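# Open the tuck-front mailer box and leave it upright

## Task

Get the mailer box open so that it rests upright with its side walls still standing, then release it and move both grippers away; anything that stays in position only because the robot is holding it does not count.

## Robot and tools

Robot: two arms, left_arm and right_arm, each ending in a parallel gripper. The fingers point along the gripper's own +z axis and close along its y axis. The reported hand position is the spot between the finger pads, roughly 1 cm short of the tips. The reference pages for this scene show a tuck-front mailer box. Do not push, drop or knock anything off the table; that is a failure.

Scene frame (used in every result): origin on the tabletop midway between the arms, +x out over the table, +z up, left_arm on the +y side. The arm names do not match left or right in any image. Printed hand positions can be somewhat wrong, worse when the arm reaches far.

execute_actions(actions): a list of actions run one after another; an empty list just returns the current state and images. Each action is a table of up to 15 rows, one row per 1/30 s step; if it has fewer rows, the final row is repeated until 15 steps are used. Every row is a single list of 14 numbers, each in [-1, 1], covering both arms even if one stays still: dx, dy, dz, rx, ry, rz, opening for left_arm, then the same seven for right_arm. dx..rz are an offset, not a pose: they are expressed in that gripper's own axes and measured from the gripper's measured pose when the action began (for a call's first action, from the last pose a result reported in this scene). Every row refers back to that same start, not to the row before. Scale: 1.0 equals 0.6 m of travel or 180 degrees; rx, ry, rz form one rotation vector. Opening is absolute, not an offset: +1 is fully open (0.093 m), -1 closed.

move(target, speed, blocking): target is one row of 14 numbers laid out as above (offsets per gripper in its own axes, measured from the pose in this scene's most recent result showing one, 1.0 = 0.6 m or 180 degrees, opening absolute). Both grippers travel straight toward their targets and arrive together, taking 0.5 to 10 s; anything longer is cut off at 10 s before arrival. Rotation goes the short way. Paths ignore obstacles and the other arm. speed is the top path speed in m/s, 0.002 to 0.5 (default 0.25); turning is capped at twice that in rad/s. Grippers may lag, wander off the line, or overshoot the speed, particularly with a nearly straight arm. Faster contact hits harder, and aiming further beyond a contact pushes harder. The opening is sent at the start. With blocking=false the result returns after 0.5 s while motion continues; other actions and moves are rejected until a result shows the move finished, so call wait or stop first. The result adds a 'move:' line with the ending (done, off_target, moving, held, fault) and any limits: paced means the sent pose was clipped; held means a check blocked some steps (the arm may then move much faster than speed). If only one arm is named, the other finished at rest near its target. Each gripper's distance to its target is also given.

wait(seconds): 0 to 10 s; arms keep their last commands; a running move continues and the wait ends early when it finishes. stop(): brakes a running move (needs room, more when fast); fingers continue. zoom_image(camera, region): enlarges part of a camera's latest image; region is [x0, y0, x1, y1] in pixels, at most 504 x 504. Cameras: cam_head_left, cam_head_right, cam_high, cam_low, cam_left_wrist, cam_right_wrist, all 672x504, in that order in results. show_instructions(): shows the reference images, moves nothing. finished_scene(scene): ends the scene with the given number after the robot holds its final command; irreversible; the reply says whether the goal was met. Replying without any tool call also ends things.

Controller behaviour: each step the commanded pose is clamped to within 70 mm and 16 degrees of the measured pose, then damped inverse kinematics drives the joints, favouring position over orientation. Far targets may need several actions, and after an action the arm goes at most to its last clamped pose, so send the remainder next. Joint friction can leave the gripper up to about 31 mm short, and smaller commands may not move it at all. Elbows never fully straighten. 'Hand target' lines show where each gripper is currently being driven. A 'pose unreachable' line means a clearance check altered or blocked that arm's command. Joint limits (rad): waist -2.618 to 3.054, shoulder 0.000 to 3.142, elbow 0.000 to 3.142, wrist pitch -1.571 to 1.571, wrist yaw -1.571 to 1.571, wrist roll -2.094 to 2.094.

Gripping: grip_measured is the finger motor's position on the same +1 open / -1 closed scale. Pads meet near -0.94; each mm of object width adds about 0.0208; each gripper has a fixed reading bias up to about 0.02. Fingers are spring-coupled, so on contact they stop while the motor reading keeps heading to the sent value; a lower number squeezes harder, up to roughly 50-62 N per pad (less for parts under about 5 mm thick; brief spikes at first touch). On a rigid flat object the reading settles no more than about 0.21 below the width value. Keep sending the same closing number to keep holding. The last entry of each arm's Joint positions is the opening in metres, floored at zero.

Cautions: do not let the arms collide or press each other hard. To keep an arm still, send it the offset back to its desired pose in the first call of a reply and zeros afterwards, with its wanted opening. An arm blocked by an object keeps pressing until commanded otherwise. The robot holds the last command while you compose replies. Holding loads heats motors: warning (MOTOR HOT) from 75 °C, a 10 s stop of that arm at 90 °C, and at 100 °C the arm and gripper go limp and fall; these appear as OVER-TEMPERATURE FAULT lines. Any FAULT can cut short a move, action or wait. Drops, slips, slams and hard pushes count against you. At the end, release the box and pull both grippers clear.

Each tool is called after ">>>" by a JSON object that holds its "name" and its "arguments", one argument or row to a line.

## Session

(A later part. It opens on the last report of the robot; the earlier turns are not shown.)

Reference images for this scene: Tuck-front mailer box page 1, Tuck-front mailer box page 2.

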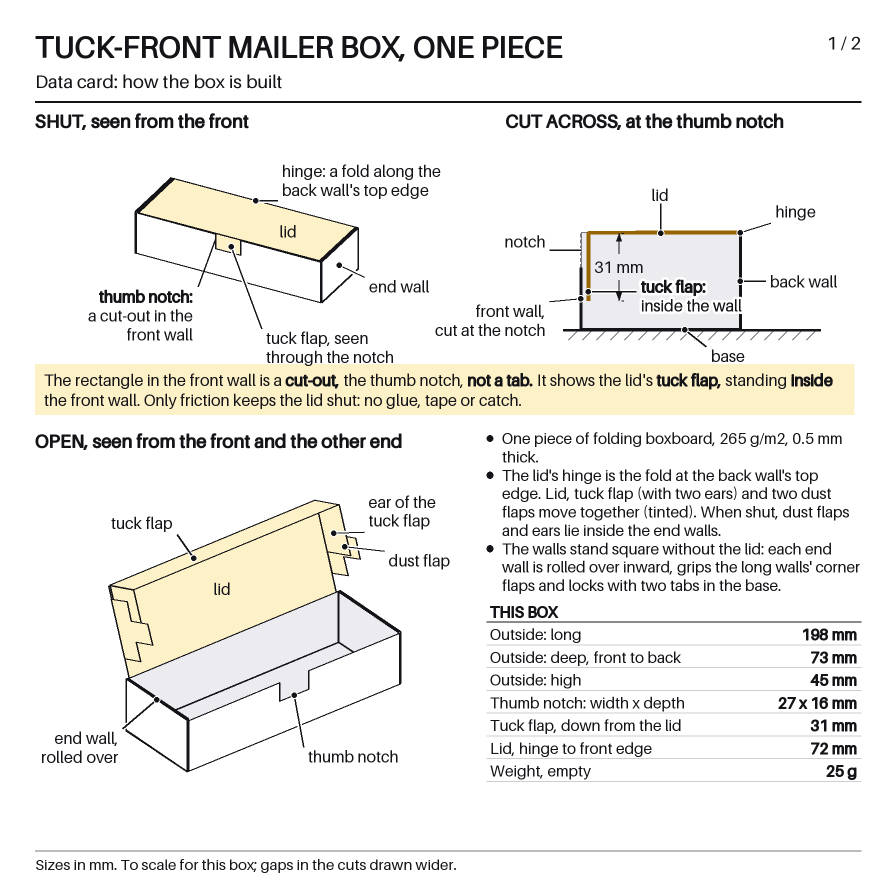

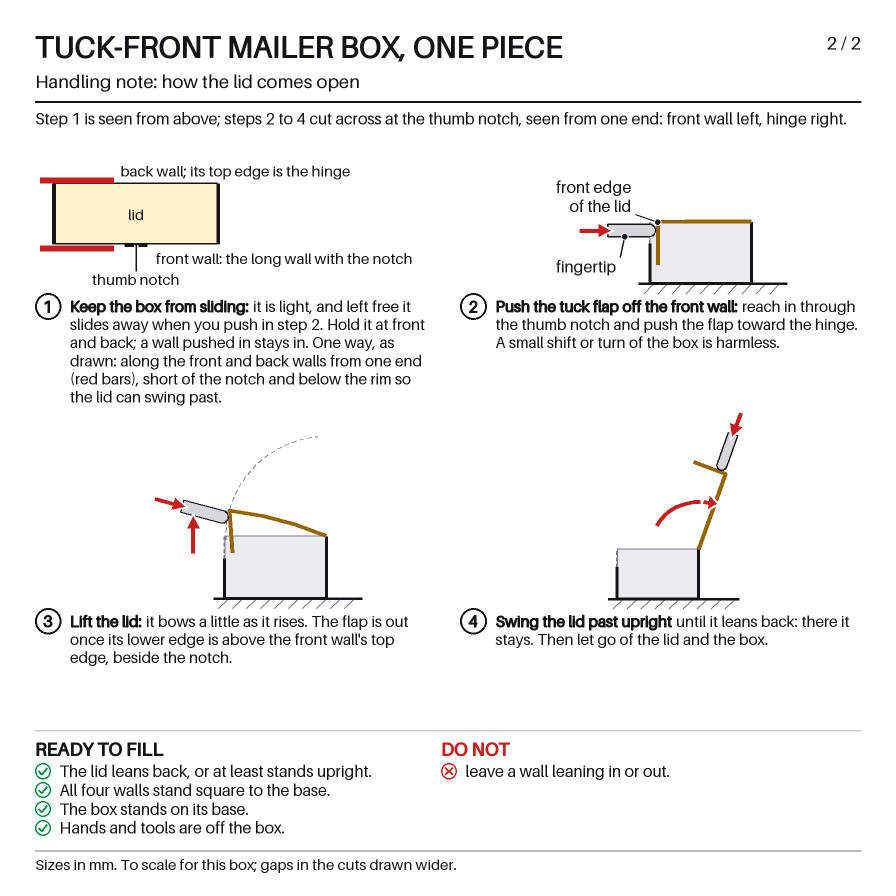

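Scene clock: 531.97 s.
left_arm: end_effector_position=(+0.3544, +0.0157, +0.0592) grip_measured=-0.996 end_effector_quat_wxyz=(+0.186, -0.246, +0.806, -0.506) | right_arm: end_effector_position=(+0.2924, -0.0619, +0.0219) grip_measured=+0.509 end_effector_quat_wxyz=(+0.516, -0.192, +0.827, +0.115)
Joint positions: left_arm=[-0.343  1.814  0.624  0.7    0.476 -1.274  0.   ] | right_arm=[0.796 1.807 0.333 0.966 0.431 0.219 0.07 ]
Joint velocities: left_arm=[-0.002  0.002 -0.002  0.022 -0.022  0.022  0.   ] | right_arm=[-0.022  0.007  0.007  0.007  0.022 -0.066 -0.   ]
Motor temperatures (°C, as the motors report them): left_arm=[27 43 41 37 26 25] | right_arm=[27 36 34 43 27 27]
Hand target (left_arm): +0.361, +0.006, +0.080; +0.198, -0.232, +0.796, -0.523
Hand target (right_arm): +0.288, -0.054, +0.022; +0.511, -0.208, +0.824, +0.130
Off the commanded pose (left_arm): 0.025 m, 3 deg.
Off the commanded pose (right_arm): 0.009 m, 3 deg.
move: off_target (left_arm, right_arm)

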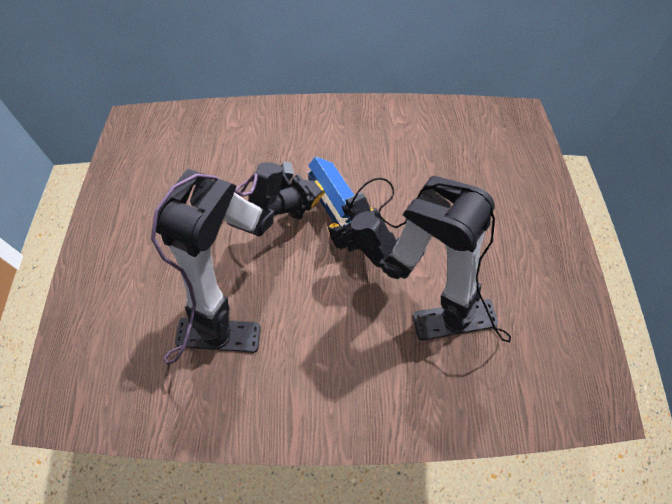

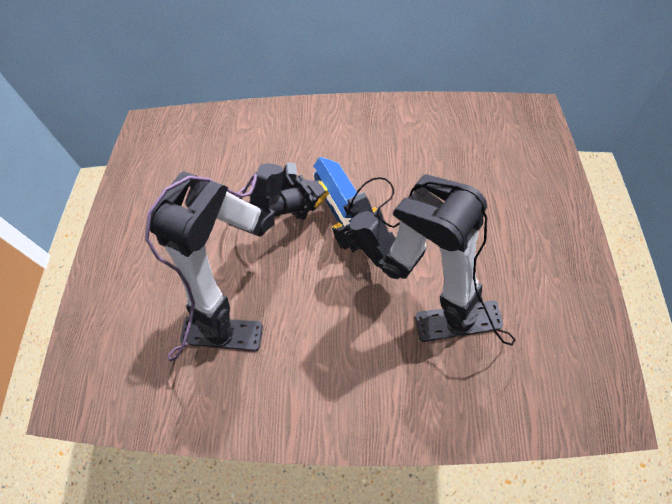

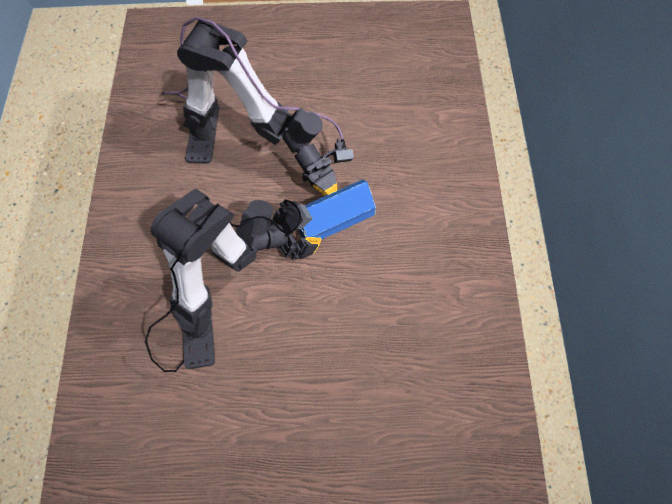

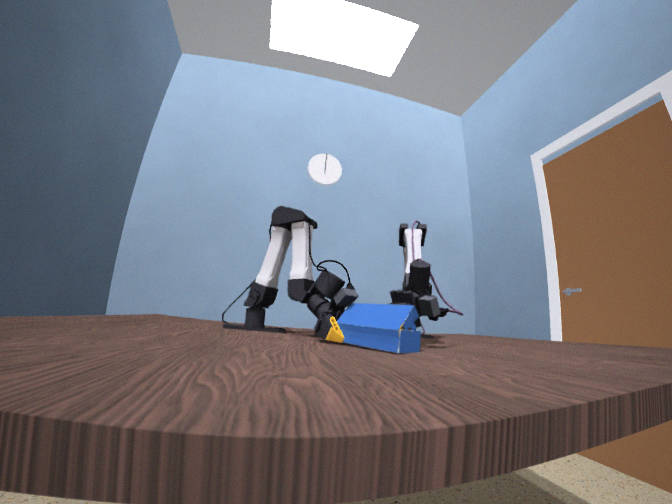

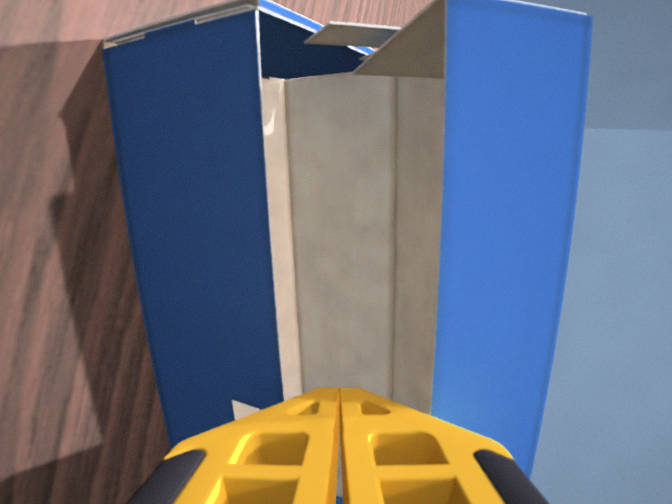

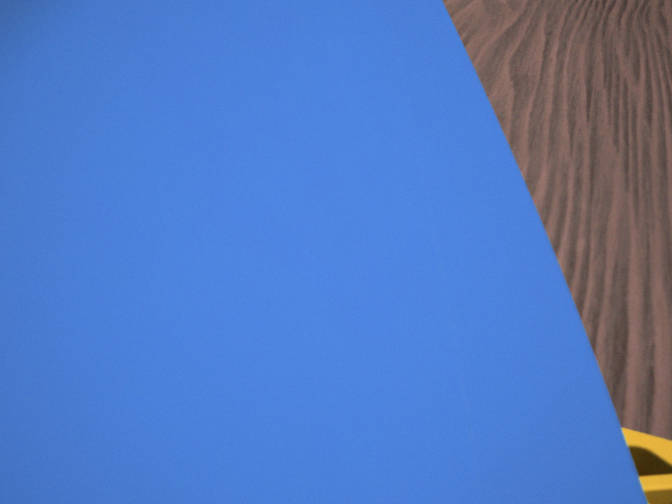

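>>> {"name": "move", "arguments": {
  "target": [0,-0.06,0.09,0,0,0,-1,0,0,0,0,0,0,0.5],
  "speed": 0.04
}}

Scene clock: 535.33 s.
left_arm: end_effector_position=(+0.3813, -0.0215, +0.0591) grip_measured=-0.996 end_effector_quat_wxyz=(+0.176, -0.256, +0.815, -0.490) | right_arm: end_effector_position=(+0.3061, -0.0862, +0.0235) grip_measured=+0.509 end_effector_quat_wxyz=(+0.530, -0.138, +0.833, +0.073)
Joint positions: left_arm=[-0.419  1.91   0.819  0.571  0.398 -1.311  0.   ] | right_arm=[0.769 1.807 0.333 0.953 0.539 0.26  0.07 ]
Joint velocities: left_arm=[-0.012 -0.002 -0.007 -0.051  0.037  0.022  0.   ] | right_arm=[-0.012  0.002 -0.002 -0.007  0.051 -0.066  0.001]
Motor temperatures (°C, as the motors report them): left_arm=[27 42 42 38 26 25] | right_arm=[27 36 34 43 27 27]
Hand target (left_arm): +0.390, -0.036, +0.070; +0.186, -0.245, +0.806, -0.506
Hand target (right_arm): +0.292, -0.063, +0.023; +0.517, -0.191, +0.827, +0.113
Off the commanded pose (left_arm): 0.021 m, 3 deg.
Off the commanded pose (right_arm): 0.028 m, 8 deg.
move: off_target (left_arm, right_arm)

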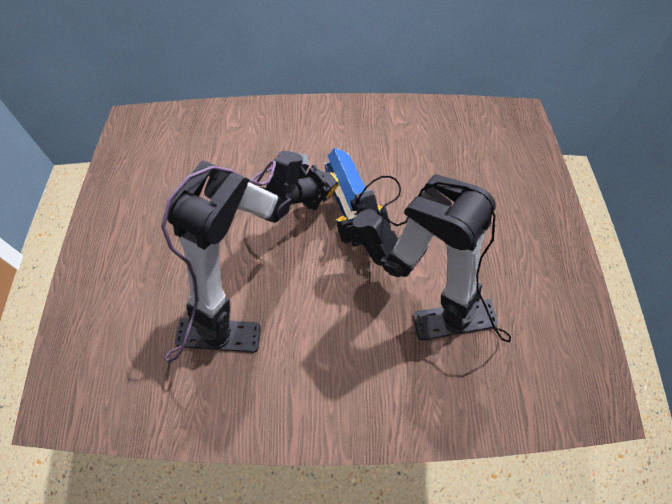

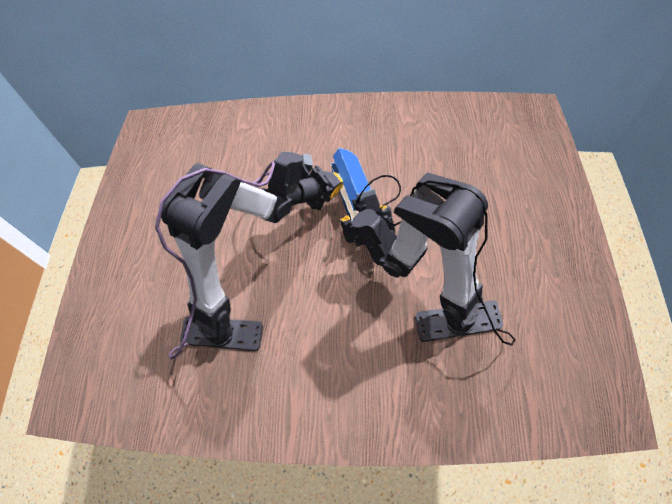

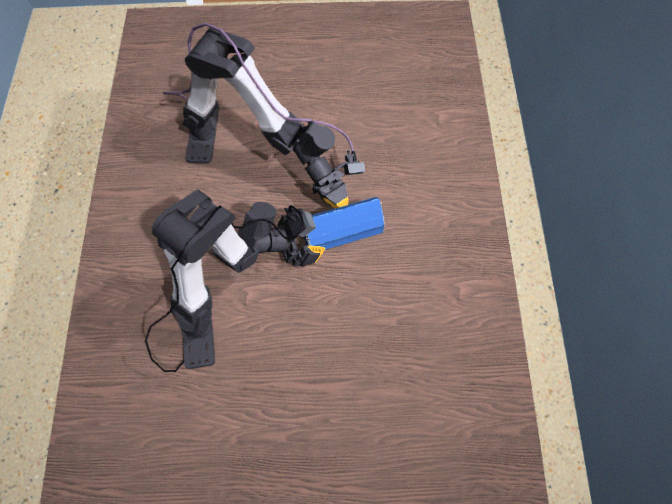

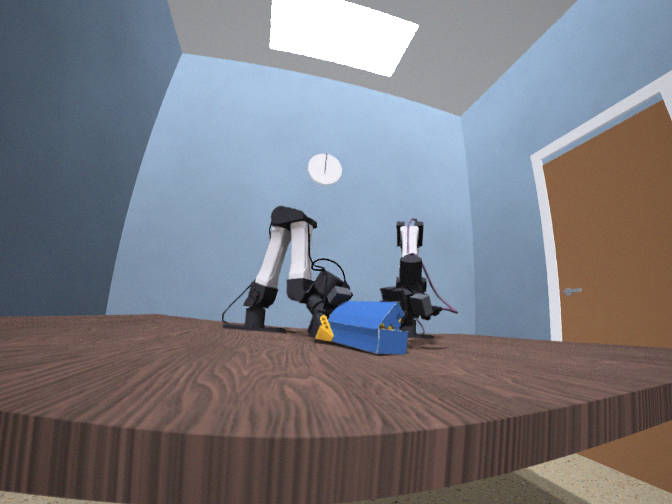

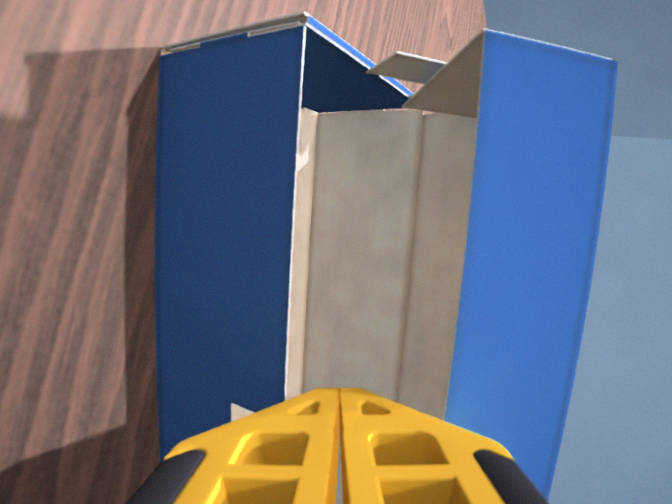

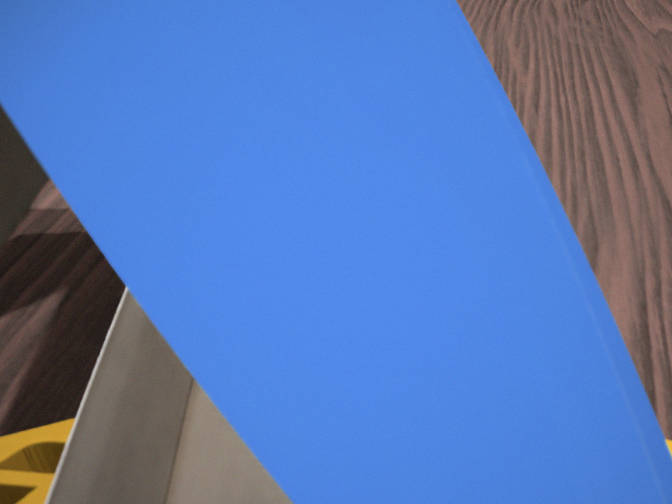

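>>> {"name": "move", "arguments": {
  "target": [0,0,-0.01,0,0,0,-1,0,0,0,0,0,0,0.8],
  "speed": 0.04
}}

>>> {"name": "move", "arguments": {
  "target": [0,0,0,0,0,0,-1,0.025,0,-0.05,0,0,0,0.8],
  "speed": 0.04
}}

>>> {"name": "move", "arguments": {
  "target": [0,-0.09,0,0,0,0,-1,0,0,0,0,0,0,0.8],
  "speed": 0.04
}}

Scene clock: 538.60 s.
left_arm: end_effector_position=(+0.3812, -0.0213, +0.0587) grip_measured=-0.996 end_effector_quat_wxyz=(+0.176, -0.257, +0.815, -0.489) | right_arm: end_effector_position=(+0.3066, -0.0872, +0.0235) grip_measured=+0.798 end_effector_quat_wxyz=(+0.531, -0.136, +0.834, +0.072)
Joint positions: left_arm=[-0.419  1.91   0.82   0.568  0.397 -1.312  0.   ] | right_arm=[0.768 1.807 0.333 0.952 0.544 0.262 0.083]
Joint velocities: left_arm=[-0.022  0.002 -0.002  0.066  0.007  0.022  0.   ] | right_arm=[0.017 0.012 0.002 0.066 0.007 0.037 0.001]
Motor temperatures (°C, as the motors report them): left_arm=[27 42 42 38 26 25] | right_arm=[27 37 34 43 27 27]
Hand target (left_arm): +0.378, -0.017, +0.062; +0.176, -0.256, +0.814, -0.490
Hand target (right_arm): +0.306, -0.086, +0.023; +0.530, -0.138, +0.833, +0.073
Off the commanded pose (left_arm): 0.006 m, 0 deg.
Off the commanded pose (right_arm): 0.001 m, 0 deg.
move: done

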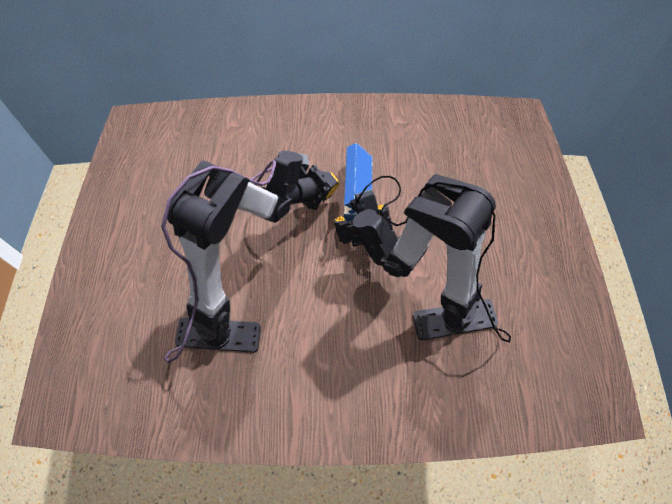

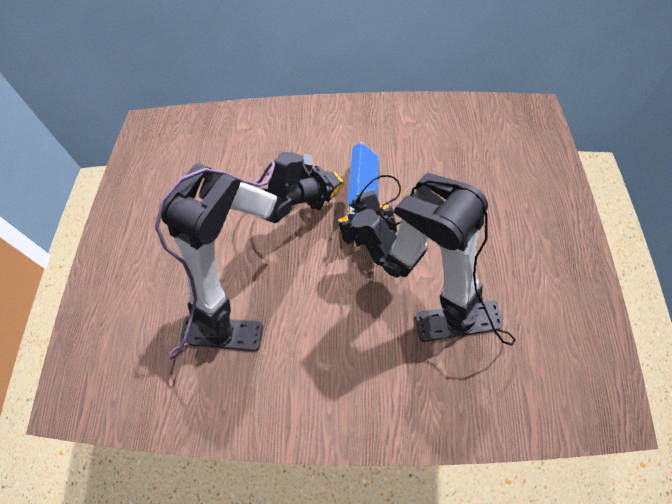

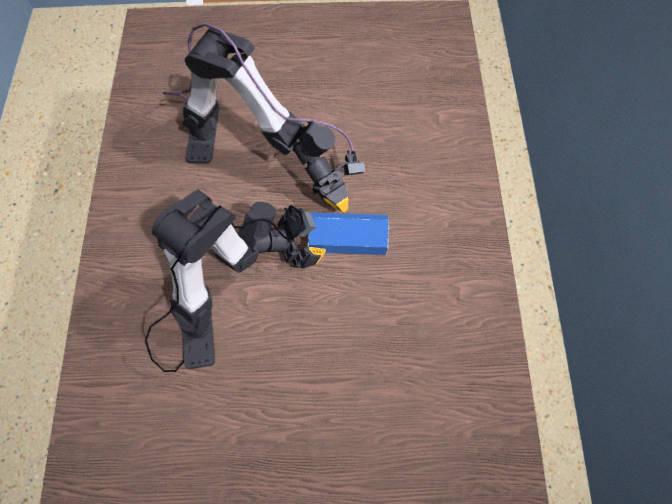

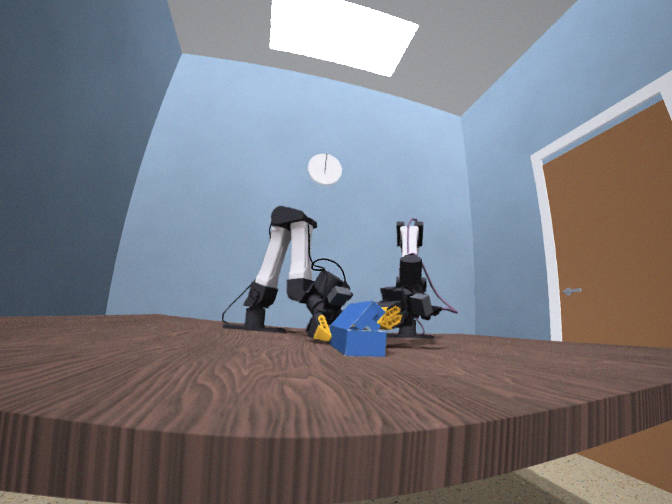

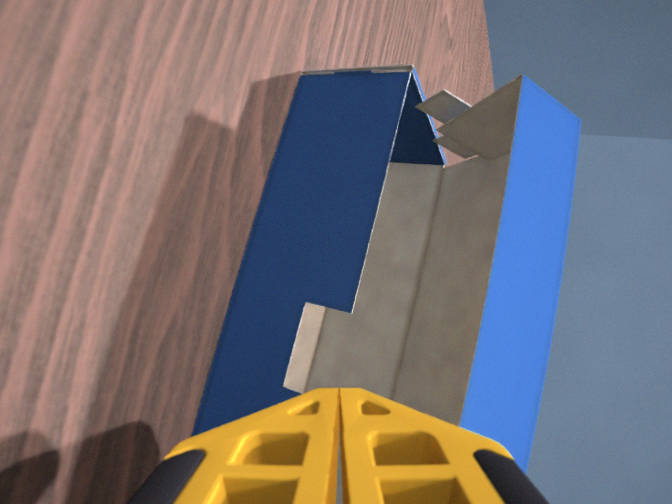

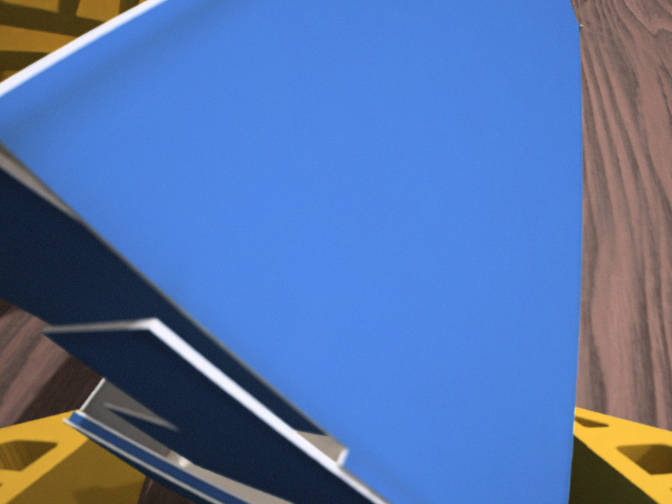

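Scene clock: 539.70 s.
left_arm: end_effector_position=(+0.3812, -0.0213, +0.0587) grip_measured=-0.996 end_effector_quat_wxyz=(+0.176, -0.257, +0.815, -0.489) | right_arm: end_effector_position=(+0.2801, -0.0934, +0.0233) grip_measured=+0.798 end_effector_quat_wxyz=(+0.531, -0.138, +0.833, +0.072)
Joint positions: left_arm=[-0.419  1.91   0.82   0.568  0.397 -1.312  0.   ] | right_arm=[0.848 1.751 0.253 0.952 0.61  0.305 0.083]
Joint velocities: left_arm=[-0.022  0.017 -0.012  0.037 -0.022 -0.051  0.   ] | right_arm=[-0.017  0.002  0.007  0.007 -0.007  0.007 -0.001]
Motor temperatures (°C, as the motors report them): left_arm=[27 42 42 38 26 25] | right_arm=[27 37 34 43 27 27]
Hand target (left_arm): +0.381, -0.021, +0.059; +0.176, -0.257, +0.815, -0.489
Hand target (right_arm): +0.275, -0.098, +0.023; +0.531, -0.135, +0.834, +0.072
Off the commanded pose (left_arm): 0.000 m, 0 deg.
Off the commanded pose (right_arm): 0.007 m, 0 deg.
move: done

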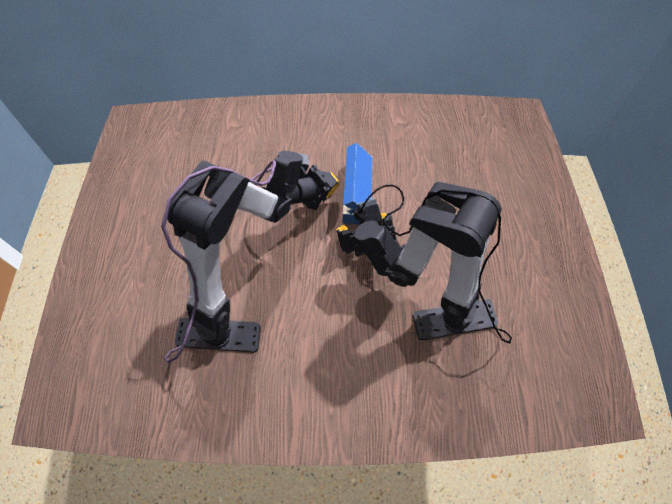

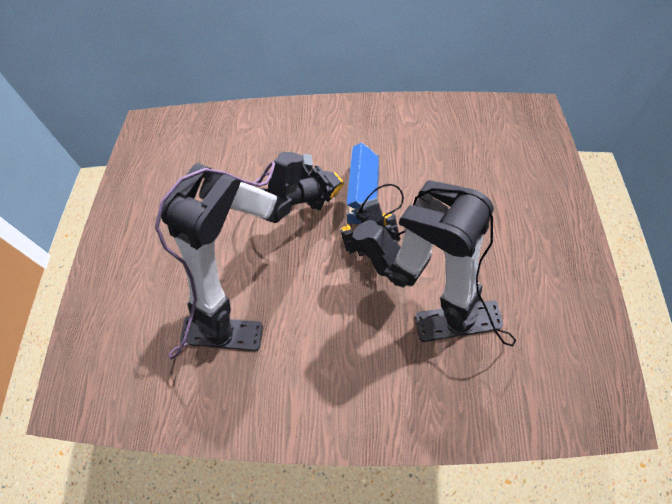

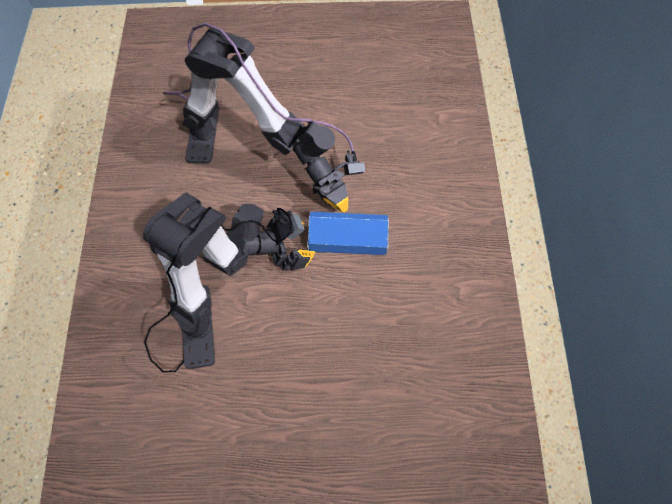

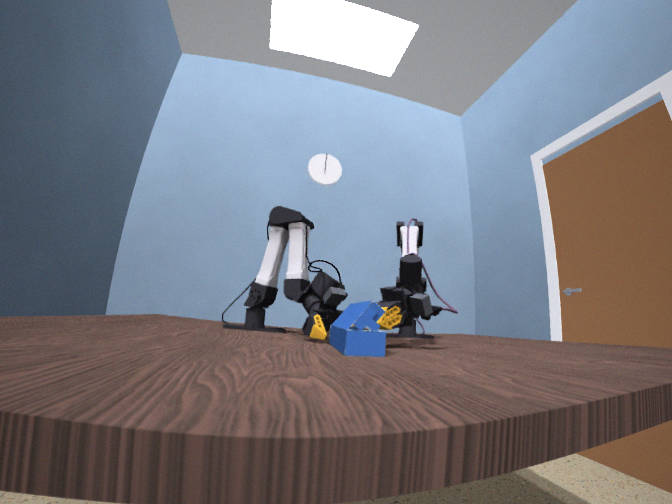

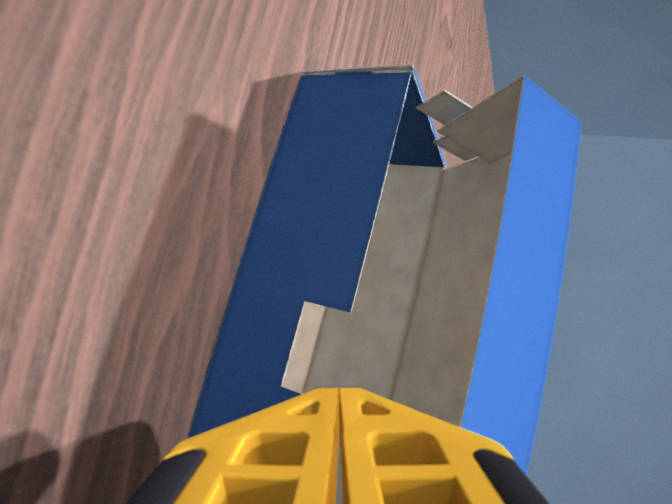

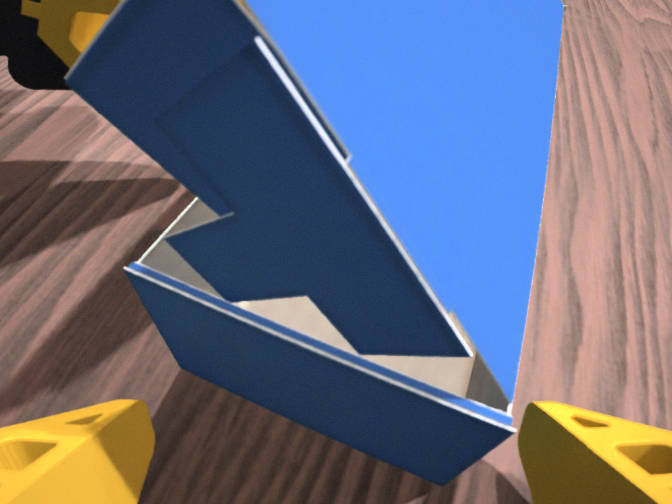

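Scene clock: 541.30 s.
left_arm: end_effector_position=(+0.3913, -0.0363, +0.0892) grip_measured=-0.996 end_effector_quat_wxyz=(+0.169, -0.261, +0.821, -0.480) | right_arm: end_effector_position=(+0.2801, -0.0934, +0.0233) grip_measured=+0.798 end_effector_quat_wxyz=(+0.531, -0.138, +0.833, +0.072)
Joint positions: left_arm=[-0.445  1.863  0.949  0.37   0.373 -1.323  0.   ] | right_arm=[0.848 1.751 0.253 0.952 0.61  0.305 0.083]
Joint velocities: left_arm=[-0.017 -0.002 -0.007 -0.066  0.007  0.007  0.   ] | right_arm=[-0.017  0.002 -0.007  0.007  0.051  0.037  0.   ]
Motor temperatures (°C, as the motors report them): left_arm=[27 42 42 38 26 25] | right_arm=[27 37 34 43 27 27]
Hand target (left_arm): +0.394, -0.042, +0.106; +0.176, -0.257, +0.815, -0.489
Hand target (right_arm): +0.280, -0.093, +0.023; +0.531, -0.138, +0.833, +0.072
Off the commanded pose (left_arm): 0.019 m, 2 deg.
Off the commanded pose (right_arm): 0.000 m, 0 deg.
move: off_target (left_arm)

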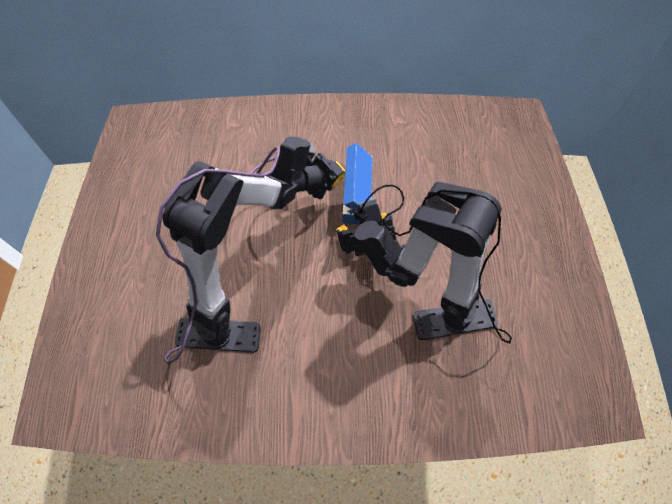

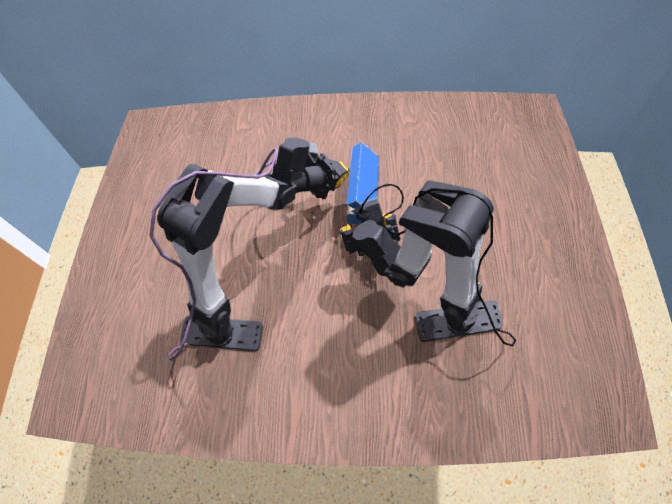

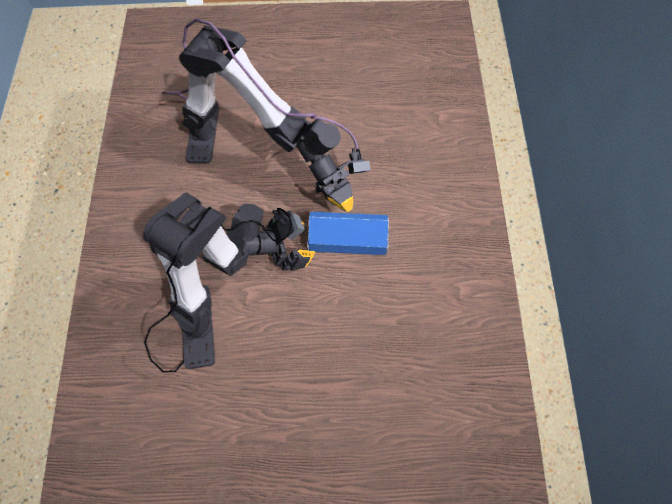

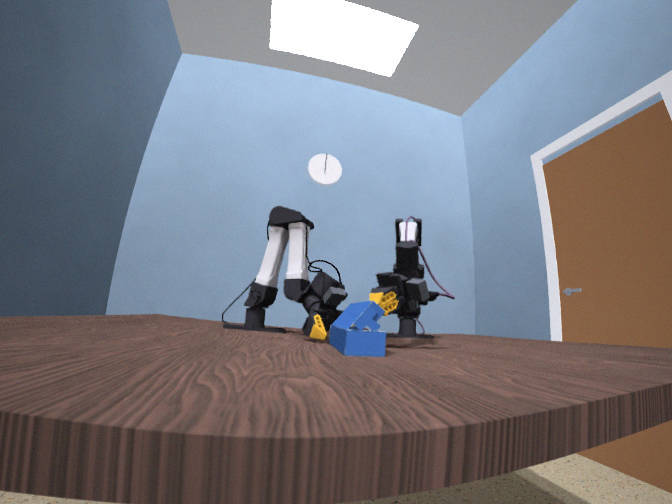

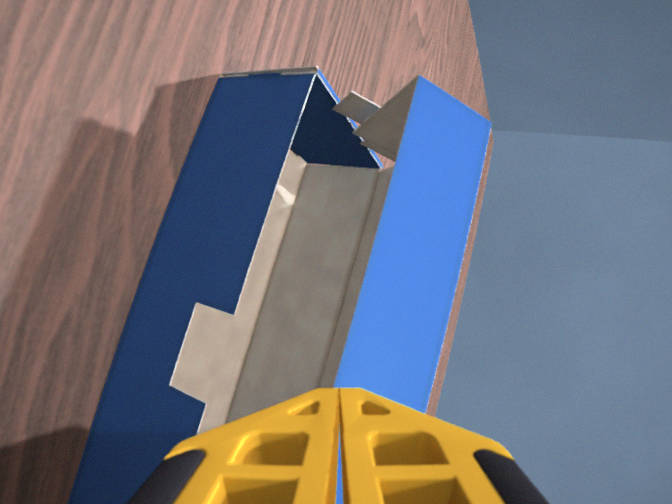

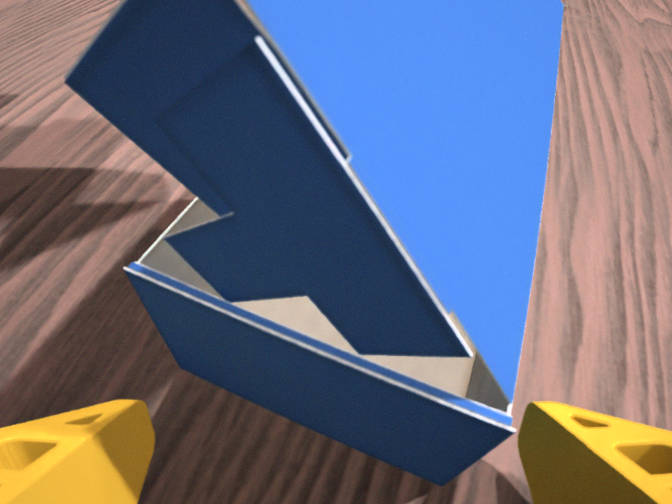

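>>> {"name": "move", "arguments": {
  "target": [-0.008,0.035,0.03,0,0,0,-1,0.032,-0.1,-0.06,0,0,0,0.8],
  "speed": 0.08
}}

>>> {"name": "move", "arguments": {
  "target": [0,0,0,0,0,0,-1,-0.08,-0.062,0.172,0,0,0,-1],
  "speed": 0.08
}}

Scene clock: 547.97 s.
left_arm: end_effector_position=(+0.3979, -0.0398, +0.0710) grip_measured=-0.996 end_effector_quat_wxyz=(+0.172, -0.259, +0.819, -0.483) | right_arm: end_effector_position=(+0.2631, -0.1580, +0.0244) grip_measured=+0.798 end_effector_quat_wxyz=(+0.529, -0.135, +0.835, +0.071)
Joint positions: left_arm=[-0.445  1.936  0.949  0.453  0.372 -1.323  0.   ] | right_arm=[0.703 1.578 0.011 1.059 0.488 0.228 0.083]
Joint velocities: left_arm=[-0.007 -0.002 -0.002  0.037 -0.022  0.007  0.   ] | right_arm=[ 0.007 -0.002 -0.002  0.022 -0.051  0.007  0.   ]
Motor temperatures (°C, as the motors report them): left_arm=[27 43 43 39 26 25] | right_arm=[27 36 33 43 27 27]
Hand target (left_arm): +0.399, -0.038, +0.063; +0.169, -0.261, +0.821, -0.480
Hand target (right_arm): +0.261, -0.163, +0.024; +0.529, -0.137, +0.834, +0.069
Off the commanded pose (left_arm): 0.009 m, 1 deg.
Off the commanded pose (right_arm): 0.006 m, 0 deg.
joint sent to its limit (right arm) — the command would take joint 3 (elbow) past its lower limit, so that joint was sent only as far as its limit.
move: done

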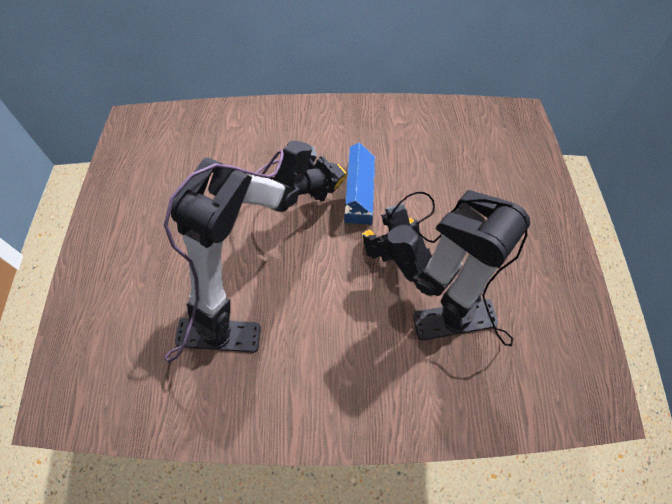

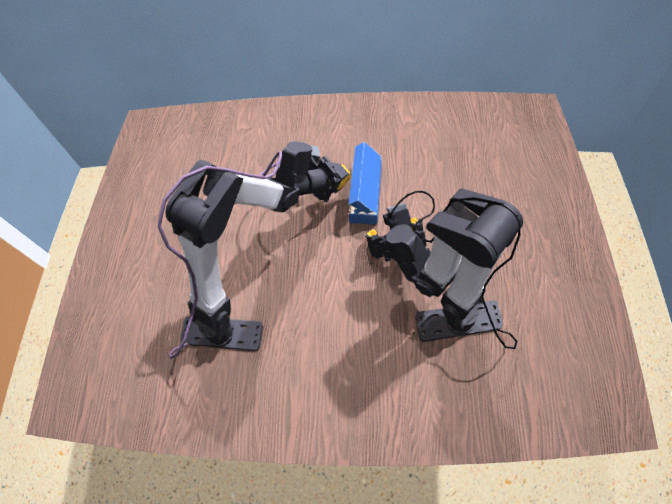

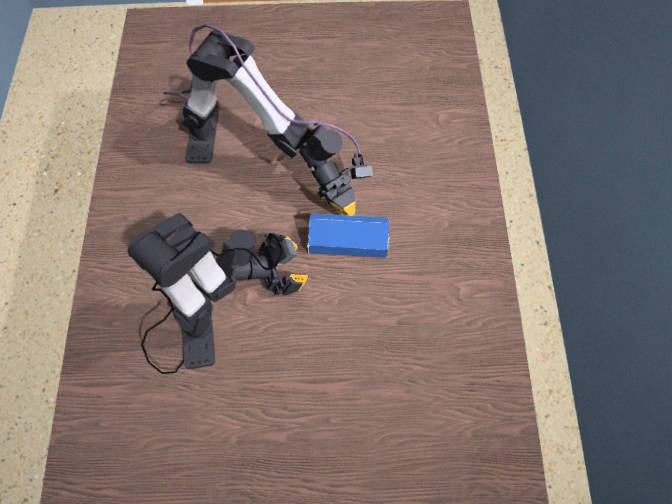

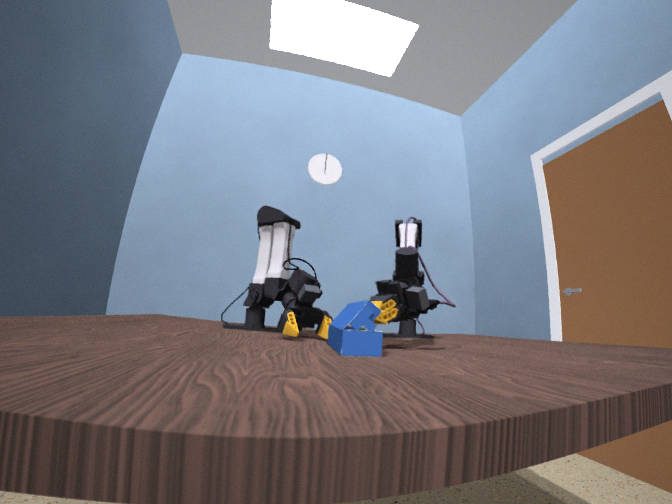

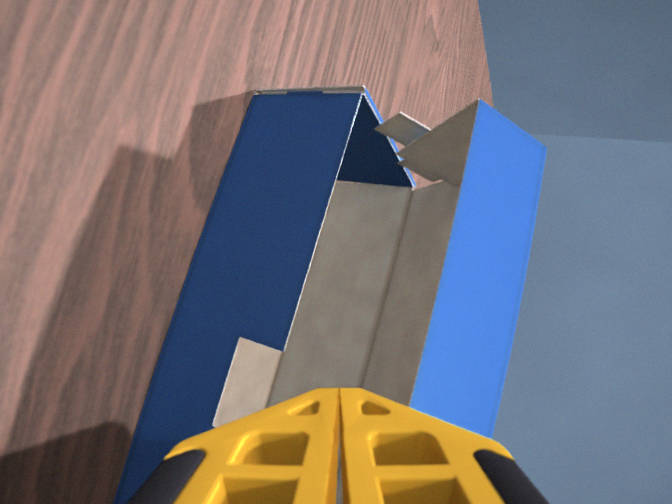

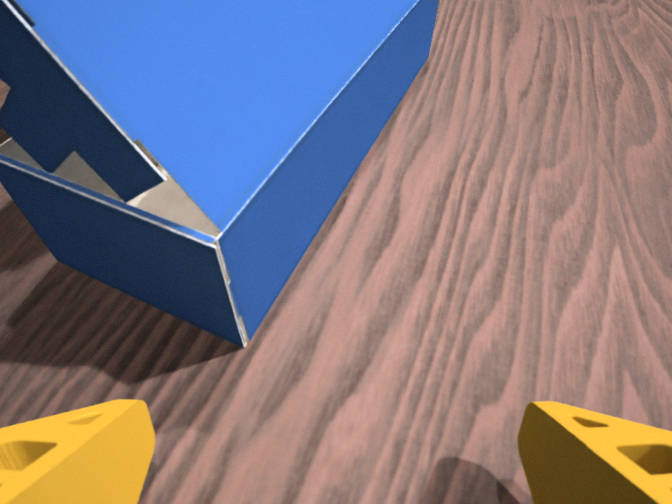

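Scene clock: 549.93 s.
left_arm: end_effector_position=(+0.3979, -0.0398, +0.0710) grip_measured=-0.996 end_effector_quat_wxyz=(+0.172, -0.259, +0.819, -0.483) | right_arm: end_effector_position=(+0.3755, -0.1585, +0.0227) grip_measured=-0.997 end_effector_quat_wxyz=(+0.527, -0.134, +0.836, +0.070)
Joint positions: left_arm=[-0.445  1.936  0.949  0.453  0.372 -1.323  0.   ] | right_arm=[0.342 1.844 0.357 1.031 0.168 0.056 0.   ]
Joint velocities: left_arm=[-0.002 -0.012  0.002 -0.051 -0.022  0.051  0.   ] | right_arm=[-0.012 -0.007 -0.007 -0.037 -0.007 -0.125  0.   ]
Motor temperatures (°C, as the motors report them): left_arm=[27 43 43 39 26 25] | right_arm=[27 36 34 43 27 27]
Hand target (left_arm): +0.398, -0.040, +0.071; +0.172, -0.259, +0.819, -0.483
Hand target (right_arm): +0.382, -0.158, +0.024; +0.530, -0.136, +0.834, +0.069
Off the commanded pose (left_arm): 0.000 m, 0 deg.
Off the commanded pose (right_arm): 0.008 m, 0 deg.
move: done

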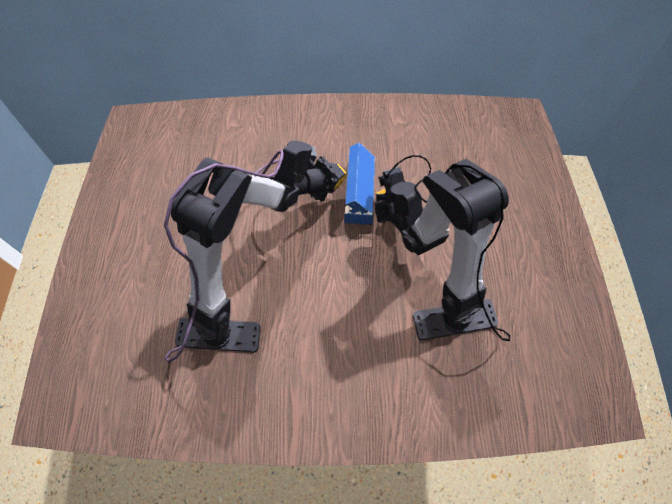

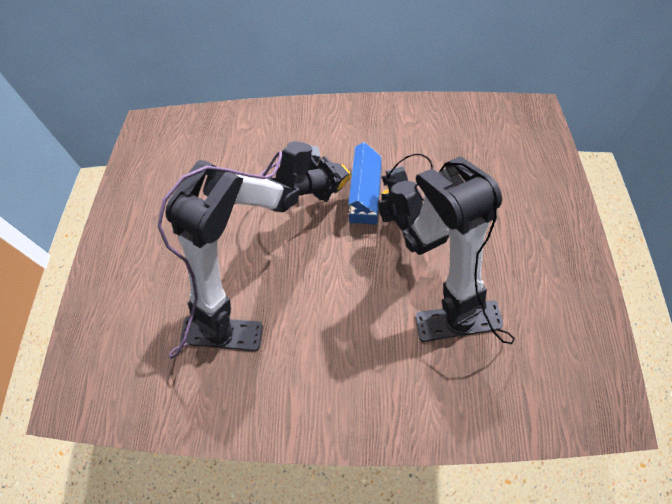

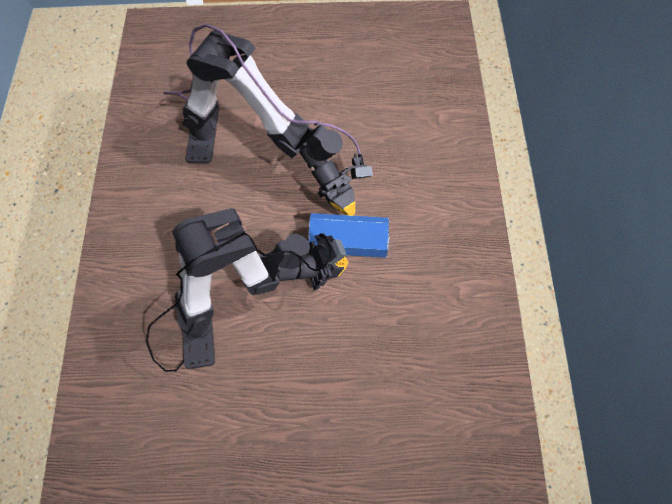

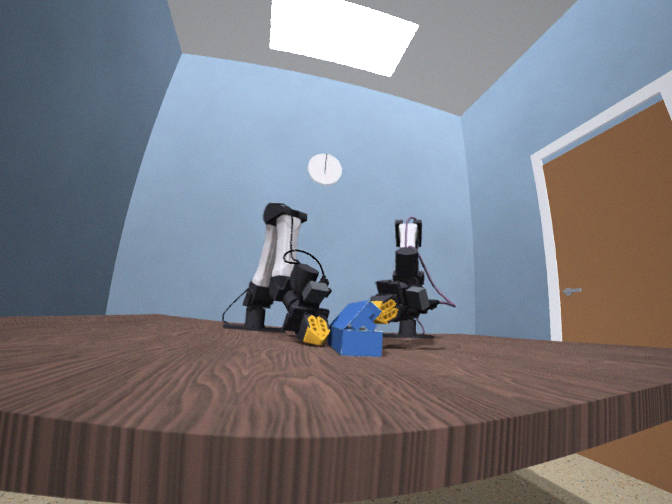

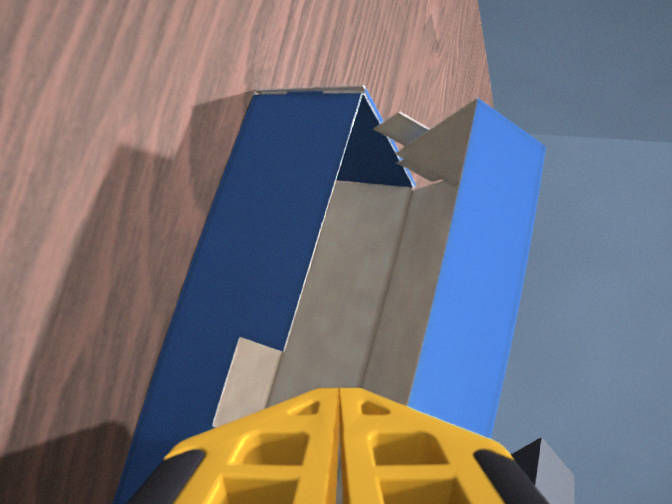

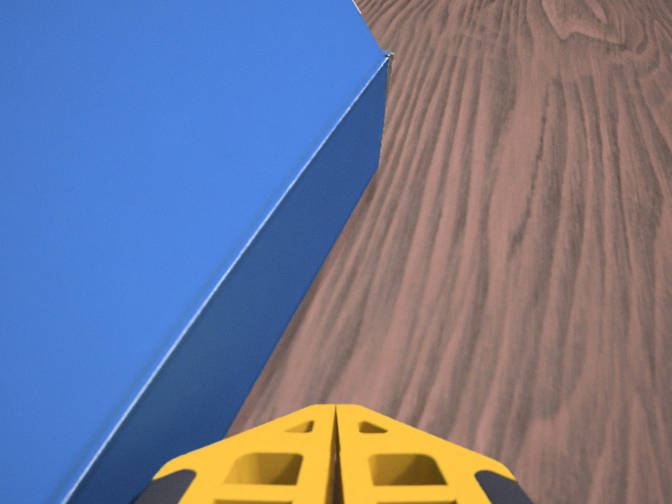

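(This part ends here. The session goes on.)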